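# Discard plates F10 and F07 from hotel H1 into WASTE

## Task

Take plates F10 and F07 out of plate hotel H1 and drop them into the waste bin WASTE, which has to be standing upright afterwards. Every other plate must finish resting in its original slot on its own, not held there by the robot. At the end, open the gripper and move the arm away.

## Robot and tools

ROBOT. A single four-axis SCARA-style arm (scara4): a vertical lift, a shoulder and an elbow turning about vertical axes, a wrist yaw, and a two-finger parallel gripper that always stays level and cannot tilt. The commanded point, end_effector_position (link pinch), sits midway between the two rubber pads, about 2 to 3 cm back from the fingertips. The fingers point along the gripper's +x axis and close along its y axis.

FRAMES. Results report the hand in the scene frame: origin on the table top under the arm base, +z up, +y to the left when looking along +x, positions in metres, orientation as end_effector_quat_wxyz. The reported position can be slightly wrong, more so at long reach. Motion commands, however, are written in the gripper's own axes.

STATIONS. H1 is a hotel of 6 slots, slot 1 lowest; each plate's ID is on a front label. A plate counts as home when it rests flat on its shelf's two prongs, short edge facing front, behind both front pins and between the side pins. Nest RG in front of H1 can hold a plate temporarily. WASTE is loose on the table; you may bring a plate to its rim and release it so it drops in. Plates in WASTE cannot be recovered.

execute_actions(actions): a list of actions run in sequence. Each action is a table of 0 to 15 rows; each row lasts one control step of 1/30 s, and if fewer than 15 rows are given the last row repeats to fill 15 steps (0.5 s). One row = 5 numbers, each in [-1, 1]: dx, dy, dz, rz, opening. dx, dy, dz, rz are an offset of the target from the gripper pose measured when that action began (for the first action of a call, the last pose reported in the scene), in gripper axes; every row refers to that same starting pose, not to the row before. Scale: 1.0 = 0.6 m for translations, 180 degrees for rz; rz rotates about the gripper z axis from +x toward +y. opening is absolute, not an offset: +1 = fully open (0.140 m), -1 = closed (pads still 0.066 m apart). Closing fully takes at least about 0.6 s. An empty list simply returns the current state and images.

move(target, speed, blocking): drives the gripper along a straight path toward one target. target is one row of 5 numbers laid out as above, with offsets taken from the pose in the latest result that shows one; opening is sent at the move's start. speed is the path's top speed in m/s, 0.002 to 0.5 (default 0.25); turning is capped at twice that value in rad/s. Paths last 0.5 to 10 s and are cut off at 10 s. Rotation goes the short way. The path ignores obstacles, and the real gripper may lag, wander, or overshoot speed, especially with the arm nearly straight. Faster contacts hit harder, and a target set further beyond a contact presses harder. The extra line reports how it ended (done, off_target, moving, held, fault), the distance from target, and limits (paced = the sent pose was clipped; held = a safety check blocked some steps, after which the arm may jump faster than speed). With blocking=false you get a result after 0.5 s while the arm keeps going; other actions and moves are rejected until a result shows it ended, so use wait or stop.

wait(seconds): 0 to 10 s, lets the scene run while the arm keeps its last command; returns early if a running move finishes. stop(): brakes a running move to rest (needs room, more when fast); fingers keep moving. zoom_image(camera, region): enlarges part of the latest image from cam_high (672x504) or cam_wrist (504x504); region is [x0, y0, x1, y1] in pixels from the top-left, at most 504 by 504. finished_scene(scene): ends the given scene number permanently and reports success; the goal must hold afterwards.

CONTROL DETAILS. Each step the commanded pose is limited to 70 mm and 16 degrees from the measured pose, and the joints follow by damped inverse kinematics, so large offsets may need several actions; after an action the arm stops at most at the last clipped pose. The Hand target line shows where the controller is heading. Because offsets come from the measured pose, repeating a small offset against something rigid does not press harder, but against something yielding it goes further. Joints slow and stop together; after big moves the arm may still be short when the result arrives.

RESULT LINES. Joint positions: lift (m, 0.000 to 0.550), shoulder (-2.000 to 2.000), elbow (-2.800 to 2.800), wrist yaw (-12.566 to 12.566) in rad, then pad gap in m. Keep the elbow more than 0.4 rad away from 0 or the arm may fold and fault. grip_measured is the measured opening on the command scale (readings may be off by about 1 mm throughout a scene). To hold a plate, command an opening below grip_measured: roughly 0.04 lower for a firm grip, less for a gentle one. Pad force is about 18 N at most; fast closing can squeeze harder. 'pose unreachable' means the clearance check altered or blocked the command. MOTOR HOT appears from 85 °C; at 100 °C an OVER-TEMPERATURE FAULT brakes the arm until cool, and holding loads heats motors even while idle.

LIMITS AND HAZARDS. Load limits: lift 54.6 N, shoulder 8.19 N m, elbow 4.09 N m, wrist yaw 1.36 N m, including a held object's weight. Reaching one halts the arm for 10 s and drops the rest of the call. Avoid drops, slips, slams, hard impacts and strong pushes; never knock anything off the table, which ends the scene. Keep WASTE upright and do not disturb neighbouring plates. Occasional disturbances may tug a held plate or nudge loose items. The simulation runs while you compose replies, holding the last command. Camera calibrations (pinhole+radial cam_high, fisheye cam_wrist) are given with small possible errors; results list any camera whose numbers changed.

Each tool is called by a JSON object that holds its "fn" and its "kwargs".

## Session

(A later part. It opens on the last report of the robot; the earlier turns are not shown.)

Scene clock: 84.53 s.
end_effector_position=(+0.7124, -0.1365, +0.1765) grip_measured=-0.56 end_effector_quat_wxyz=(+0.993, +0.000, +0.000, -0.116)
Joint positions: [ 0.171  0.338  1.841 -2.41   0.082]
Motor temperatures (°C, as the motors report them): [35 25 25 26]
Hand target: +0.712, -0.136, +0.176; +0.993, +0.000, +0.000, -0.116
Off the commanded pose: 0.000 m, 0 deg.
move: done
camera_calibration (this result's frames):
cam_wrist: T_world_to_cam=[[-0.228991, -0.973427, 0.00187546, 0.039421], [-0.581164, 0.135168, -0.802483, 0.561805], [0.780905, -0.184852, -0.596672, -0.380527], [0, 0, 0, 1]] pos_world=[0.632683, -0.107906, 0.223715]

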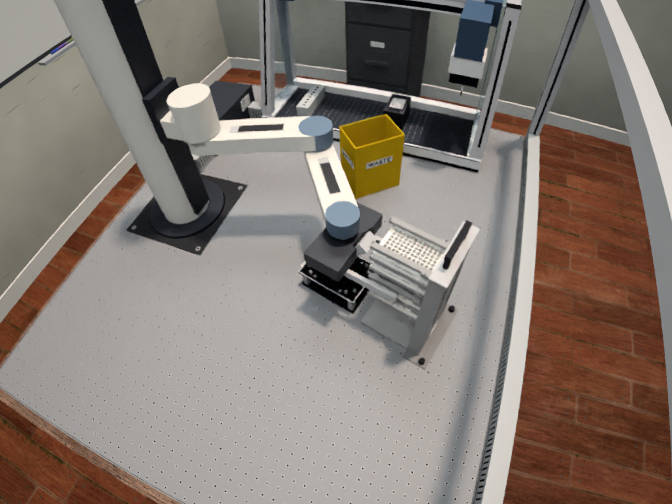

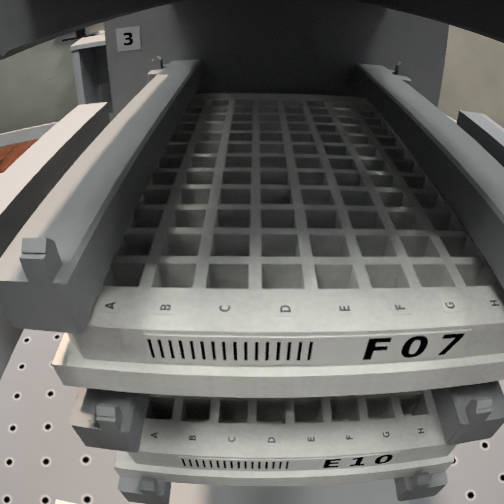

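{"fn": "move", "kwargs": {"target": [-0.27,0,0,0,-0.62], "speed": 0.2}}

{"fn": "move", "kwargs": {"target": [0,0,0.105,0,-0.62]}}

{"fn": "move", "kwargs": {"target": [-0.2157,0.598,0,0.3206,-0.62], "speed": 0.35}}

{"fn": "move", "kwargs": {"target": [0,0,-0.03,0,-0.62], "speed": 0.1}}

Scene clock: 93.93 s.
end_effector_position=(+0.5547, -0.0992, +0.1764) grip_measured=-0.56 end_effector_quat_wxyz=(+0.993, +0.000, +0.000, -0.116)
Joint positions: [ 0.171  0.661  1.003 -1.897  0.082]
Motor temperatures (°C, as the motors report them): [35 25 25 26]
Hand target: +0.555, -0.099, +0.176; +0.993, +0.000, +0.000, -0.116
Off the commanded pose: 0.000 m, 0 deg.
move: done
camera_calibration (this result's frames):
cam_wrist: T_world_to_cam=[[-0.229387, -0.973333, 0.00187546, 0.0397746], [-0.581108, 0.135405, -0.802483, 0.465066], [0.780829, -0.185169, -0.596672, -0.250466], [0, 0, 0, 1]] pos_world=[0.474949, -0.0706368, 0.223687]

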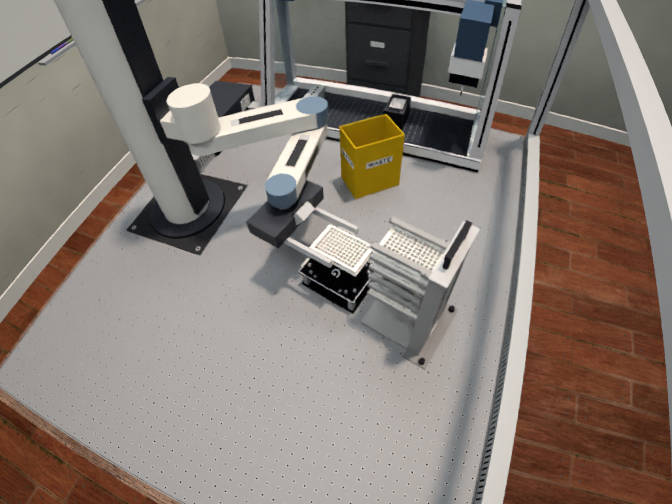

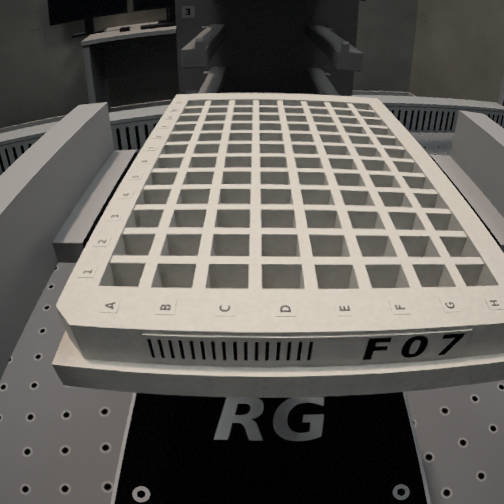

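Scene clock: 94.67 s.
end_effector_position=(+0.5547, -0.0992, +0.2395) grip_measured=-0.56 end_effector_quat_wxyz=(+0.993, +0.000, +0.000, -0.116)
Joint positions: [ 0.234  0.661  1.003 -1.897  0.082]
Motor temperatures (°C, as the motors report them): [35 25 25 26]
Hand target: +0.555, -0.099, +0.239; +0.993, +0.000, +0.000, -0.116
Off the commanded pose: 0.000 m, 0 deg.
move: done
camera_calibration (this result's frames):
cam_wrist: T_world_to_cam=[[-0.229327, -0.973348, 0.00187546, 0.0396364], [-0.581117, 0.135369, -0.802483, 0.515655], [0.780841, -0.185121, -0.596672, -0.212868], [0, 0, 0, 1]] pos_world=[0.474961, -0.07063, 0.286718]

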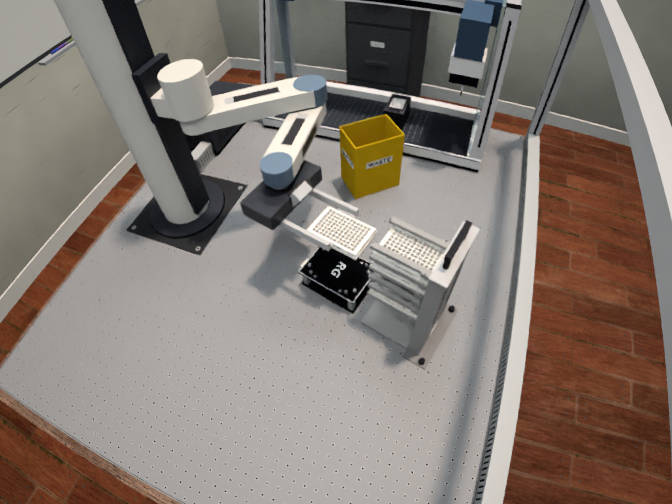

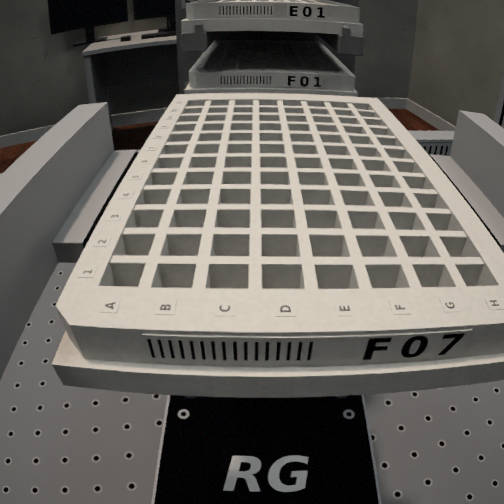

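Scene clock: 96.47 s.
end_effector_position=(+0.5113, +0.2798, +0.2395) grip_measured=-0.56 end_effector_quat_wxyz=(+0.926, +0.000, +0.000, +0.378)
Joint positions: [ 0.234  1.51   1.213 -1.947  0.082]
Motor temperatures (°C, as the motors report them): [35 25 25 26]
Hand target: +0.511, +0.280, +0.239; +0.926, +0.000, +0.000, +0.378
Off the commanded pose: 0.000 m, 0 deg.
move: done
camera_calibration (this result's frames):
cam_wrist: T_world_to_cam=[[0.700849, -0.713308, 0.00187546, -0.149726], [-0.424558, -0.419252, -0.802483, 0.514277], [0.573203, 0.561623, -0.596672, -0.211611], [0, 0, 0, 1]] pos_world=[0.444572, 0.227656, 0.286717]

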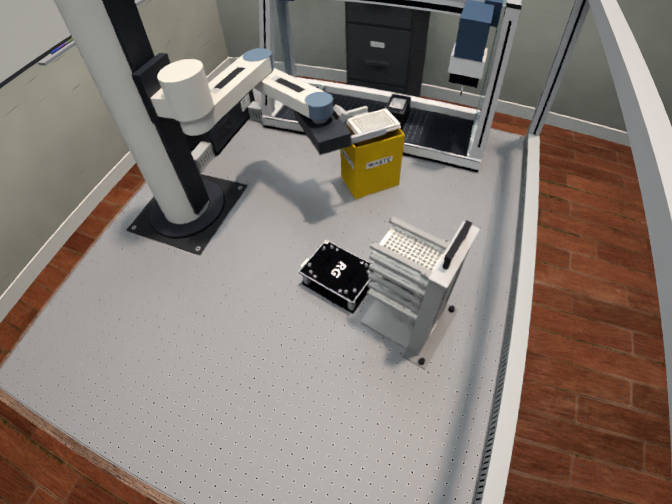

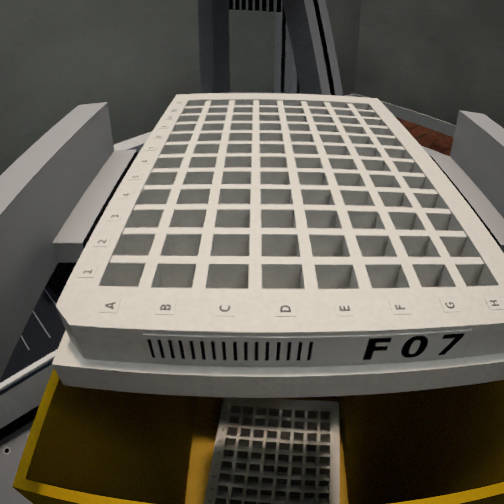

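Scene clock: 97.17 s.
end_effector_position=(+0.5113, +0.2798, +0.2214) grip_measured=-0.56 end_effector_quat_wxyz=(+0.926, +0.000, +0.000, +0.378)
Joint positions: [ 0.216  1.51   1.213 -1.947  0.082]
Motor temperatures (°C, as the motors report them): [35 25 25 26]
Hand target: +0.511, +0.280, +0.221; +0.926, +0.000, +0.000, +0.378
Off the commanded pose: 0.000 m, 0 deg.
move: done
camera_calibration (this result's frames):
cam_wrist: T_world_to_cam=[[0.700865, -0.713291, 0.00187546, -0.149695], [-0.424548, -0.419262, -0.802483, 0.499784], [0.57319, 0.561636, -0.596672, -0.222383], [0, 0, 0, 1]] pos_world=[0.444566, 0.227663, 0.268659]

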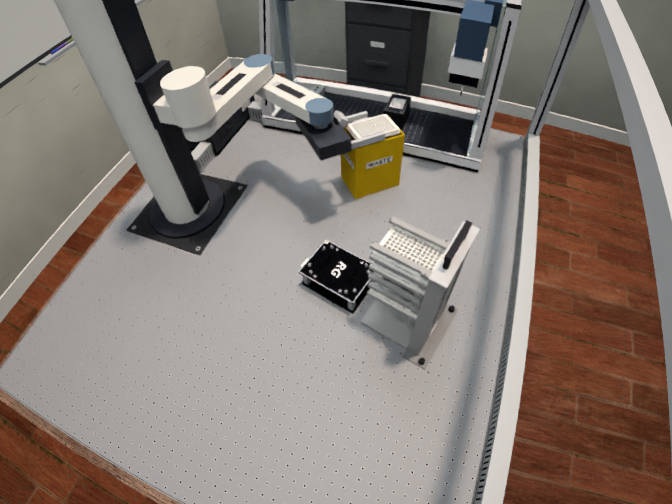

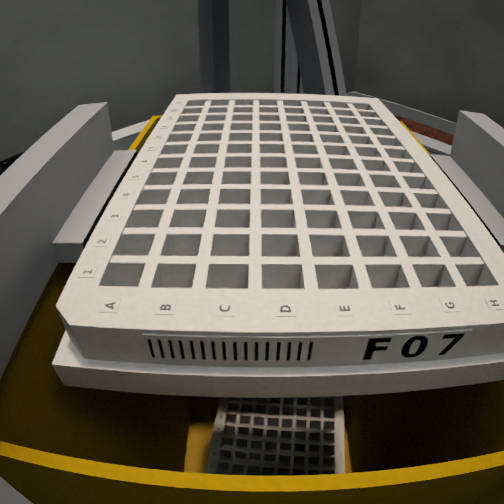

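{"fn": "move", "kwargs": {"target": [0,0,0,0,0.3]}}

{"fn": "move", "kwargs": {"target": [-0.1,0,0.15,0,1]}}

{"fn": "finished_scene", "kwargs": {"scene": 2}}

Scene clock: 101.97 s.
end_effector_position=(+0.5113, +0.2798, +0.2214) grip_measured=+0.30 end_effector_quat_wxyz=(+0.926, +0.000, +0.000, +0.378)
Joint positions: [ 0.216  1.51   1.213 -1.947  0.114]
Motor temperatures (°C, as the motors report them): [35 25 25 26]
Hand target: +0.511, +0.280, +0.221; +0.926, +0.000, +0.000, +0.378
Off the commanded pose: 0.000 m, 0 deg.
move: done
camera_calibration (this result's frames):
cam_wrist: T_world_to_cam=[[0.700866, -0.713291, 0.00187546, -0.149695], [-0.424548, -0.419262, -0.802483, 0.499786], [0.57319, 0.561636, -0.596672, -0.222382], [0, 0, 0, 1]] pos_world=[0.444566, 0.227663, 0.268662]

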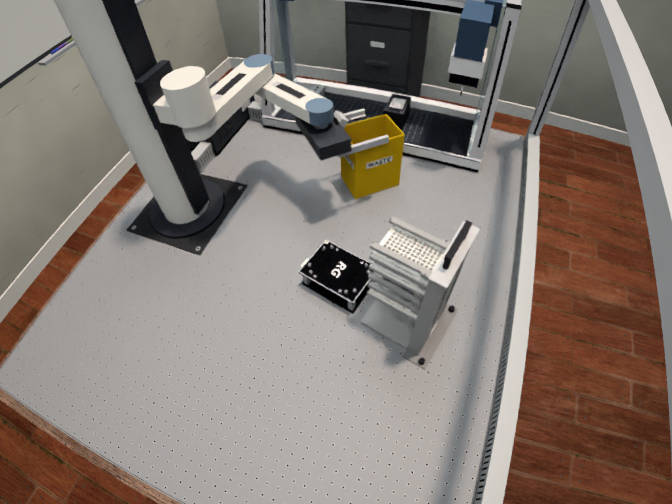

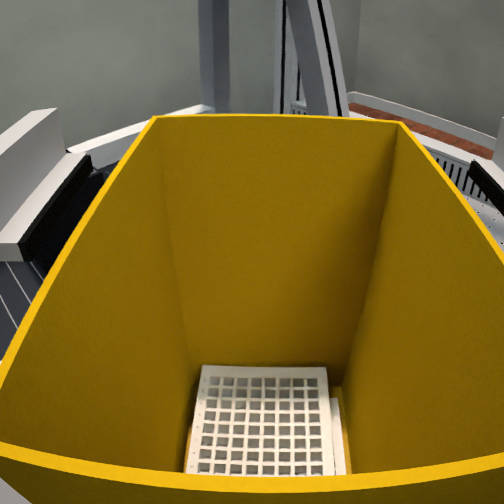

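Scene clock: 102.77 s.
end_effector_position=(+0.4685, +0.2377, +0.3115) grip_measured=+1.00 end_effector_quat_wxyz=(+0.926, +0.000, +0.000, +0.378)
Joint positions: [ 0.306  1.575  0.942 -1.743  0.14 ]
Motor temperatures (°C, as the motors report them): [35 25 25 26]
Hand target: +0.468, +0.238, +0.311; +0.926, +0.000, +0.000, +0.378
Off the commanded pose: 0.000 m, 0 deg.
move: done
camera_calibration (this result's frames):
cam_wrist: T_world_to_cam=[[0.700408, -0.713741, 0.00187546, -0.149594], [-0.424817, -0.41899, -0.802483, 0.536267], [0.57355, 0.561268, -0.596672, -0.120534], [0, 0, 0, 1]] pos_world=[0.401724, 0.185571, 0.358706]

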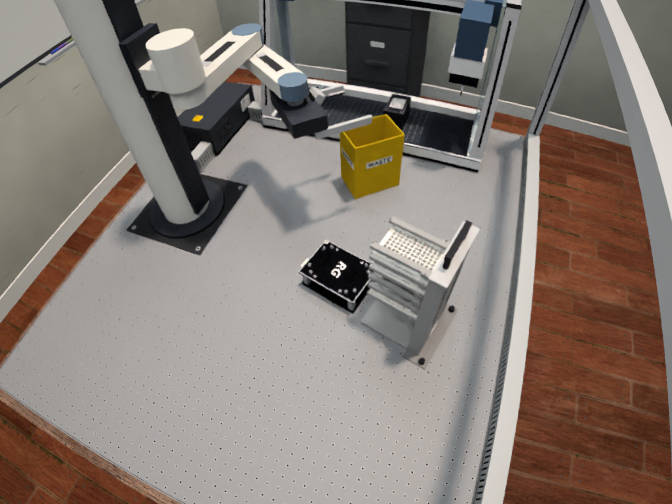

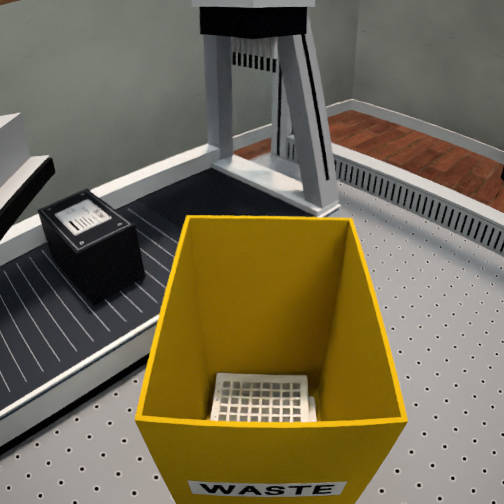

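The scene is finished: the task was done.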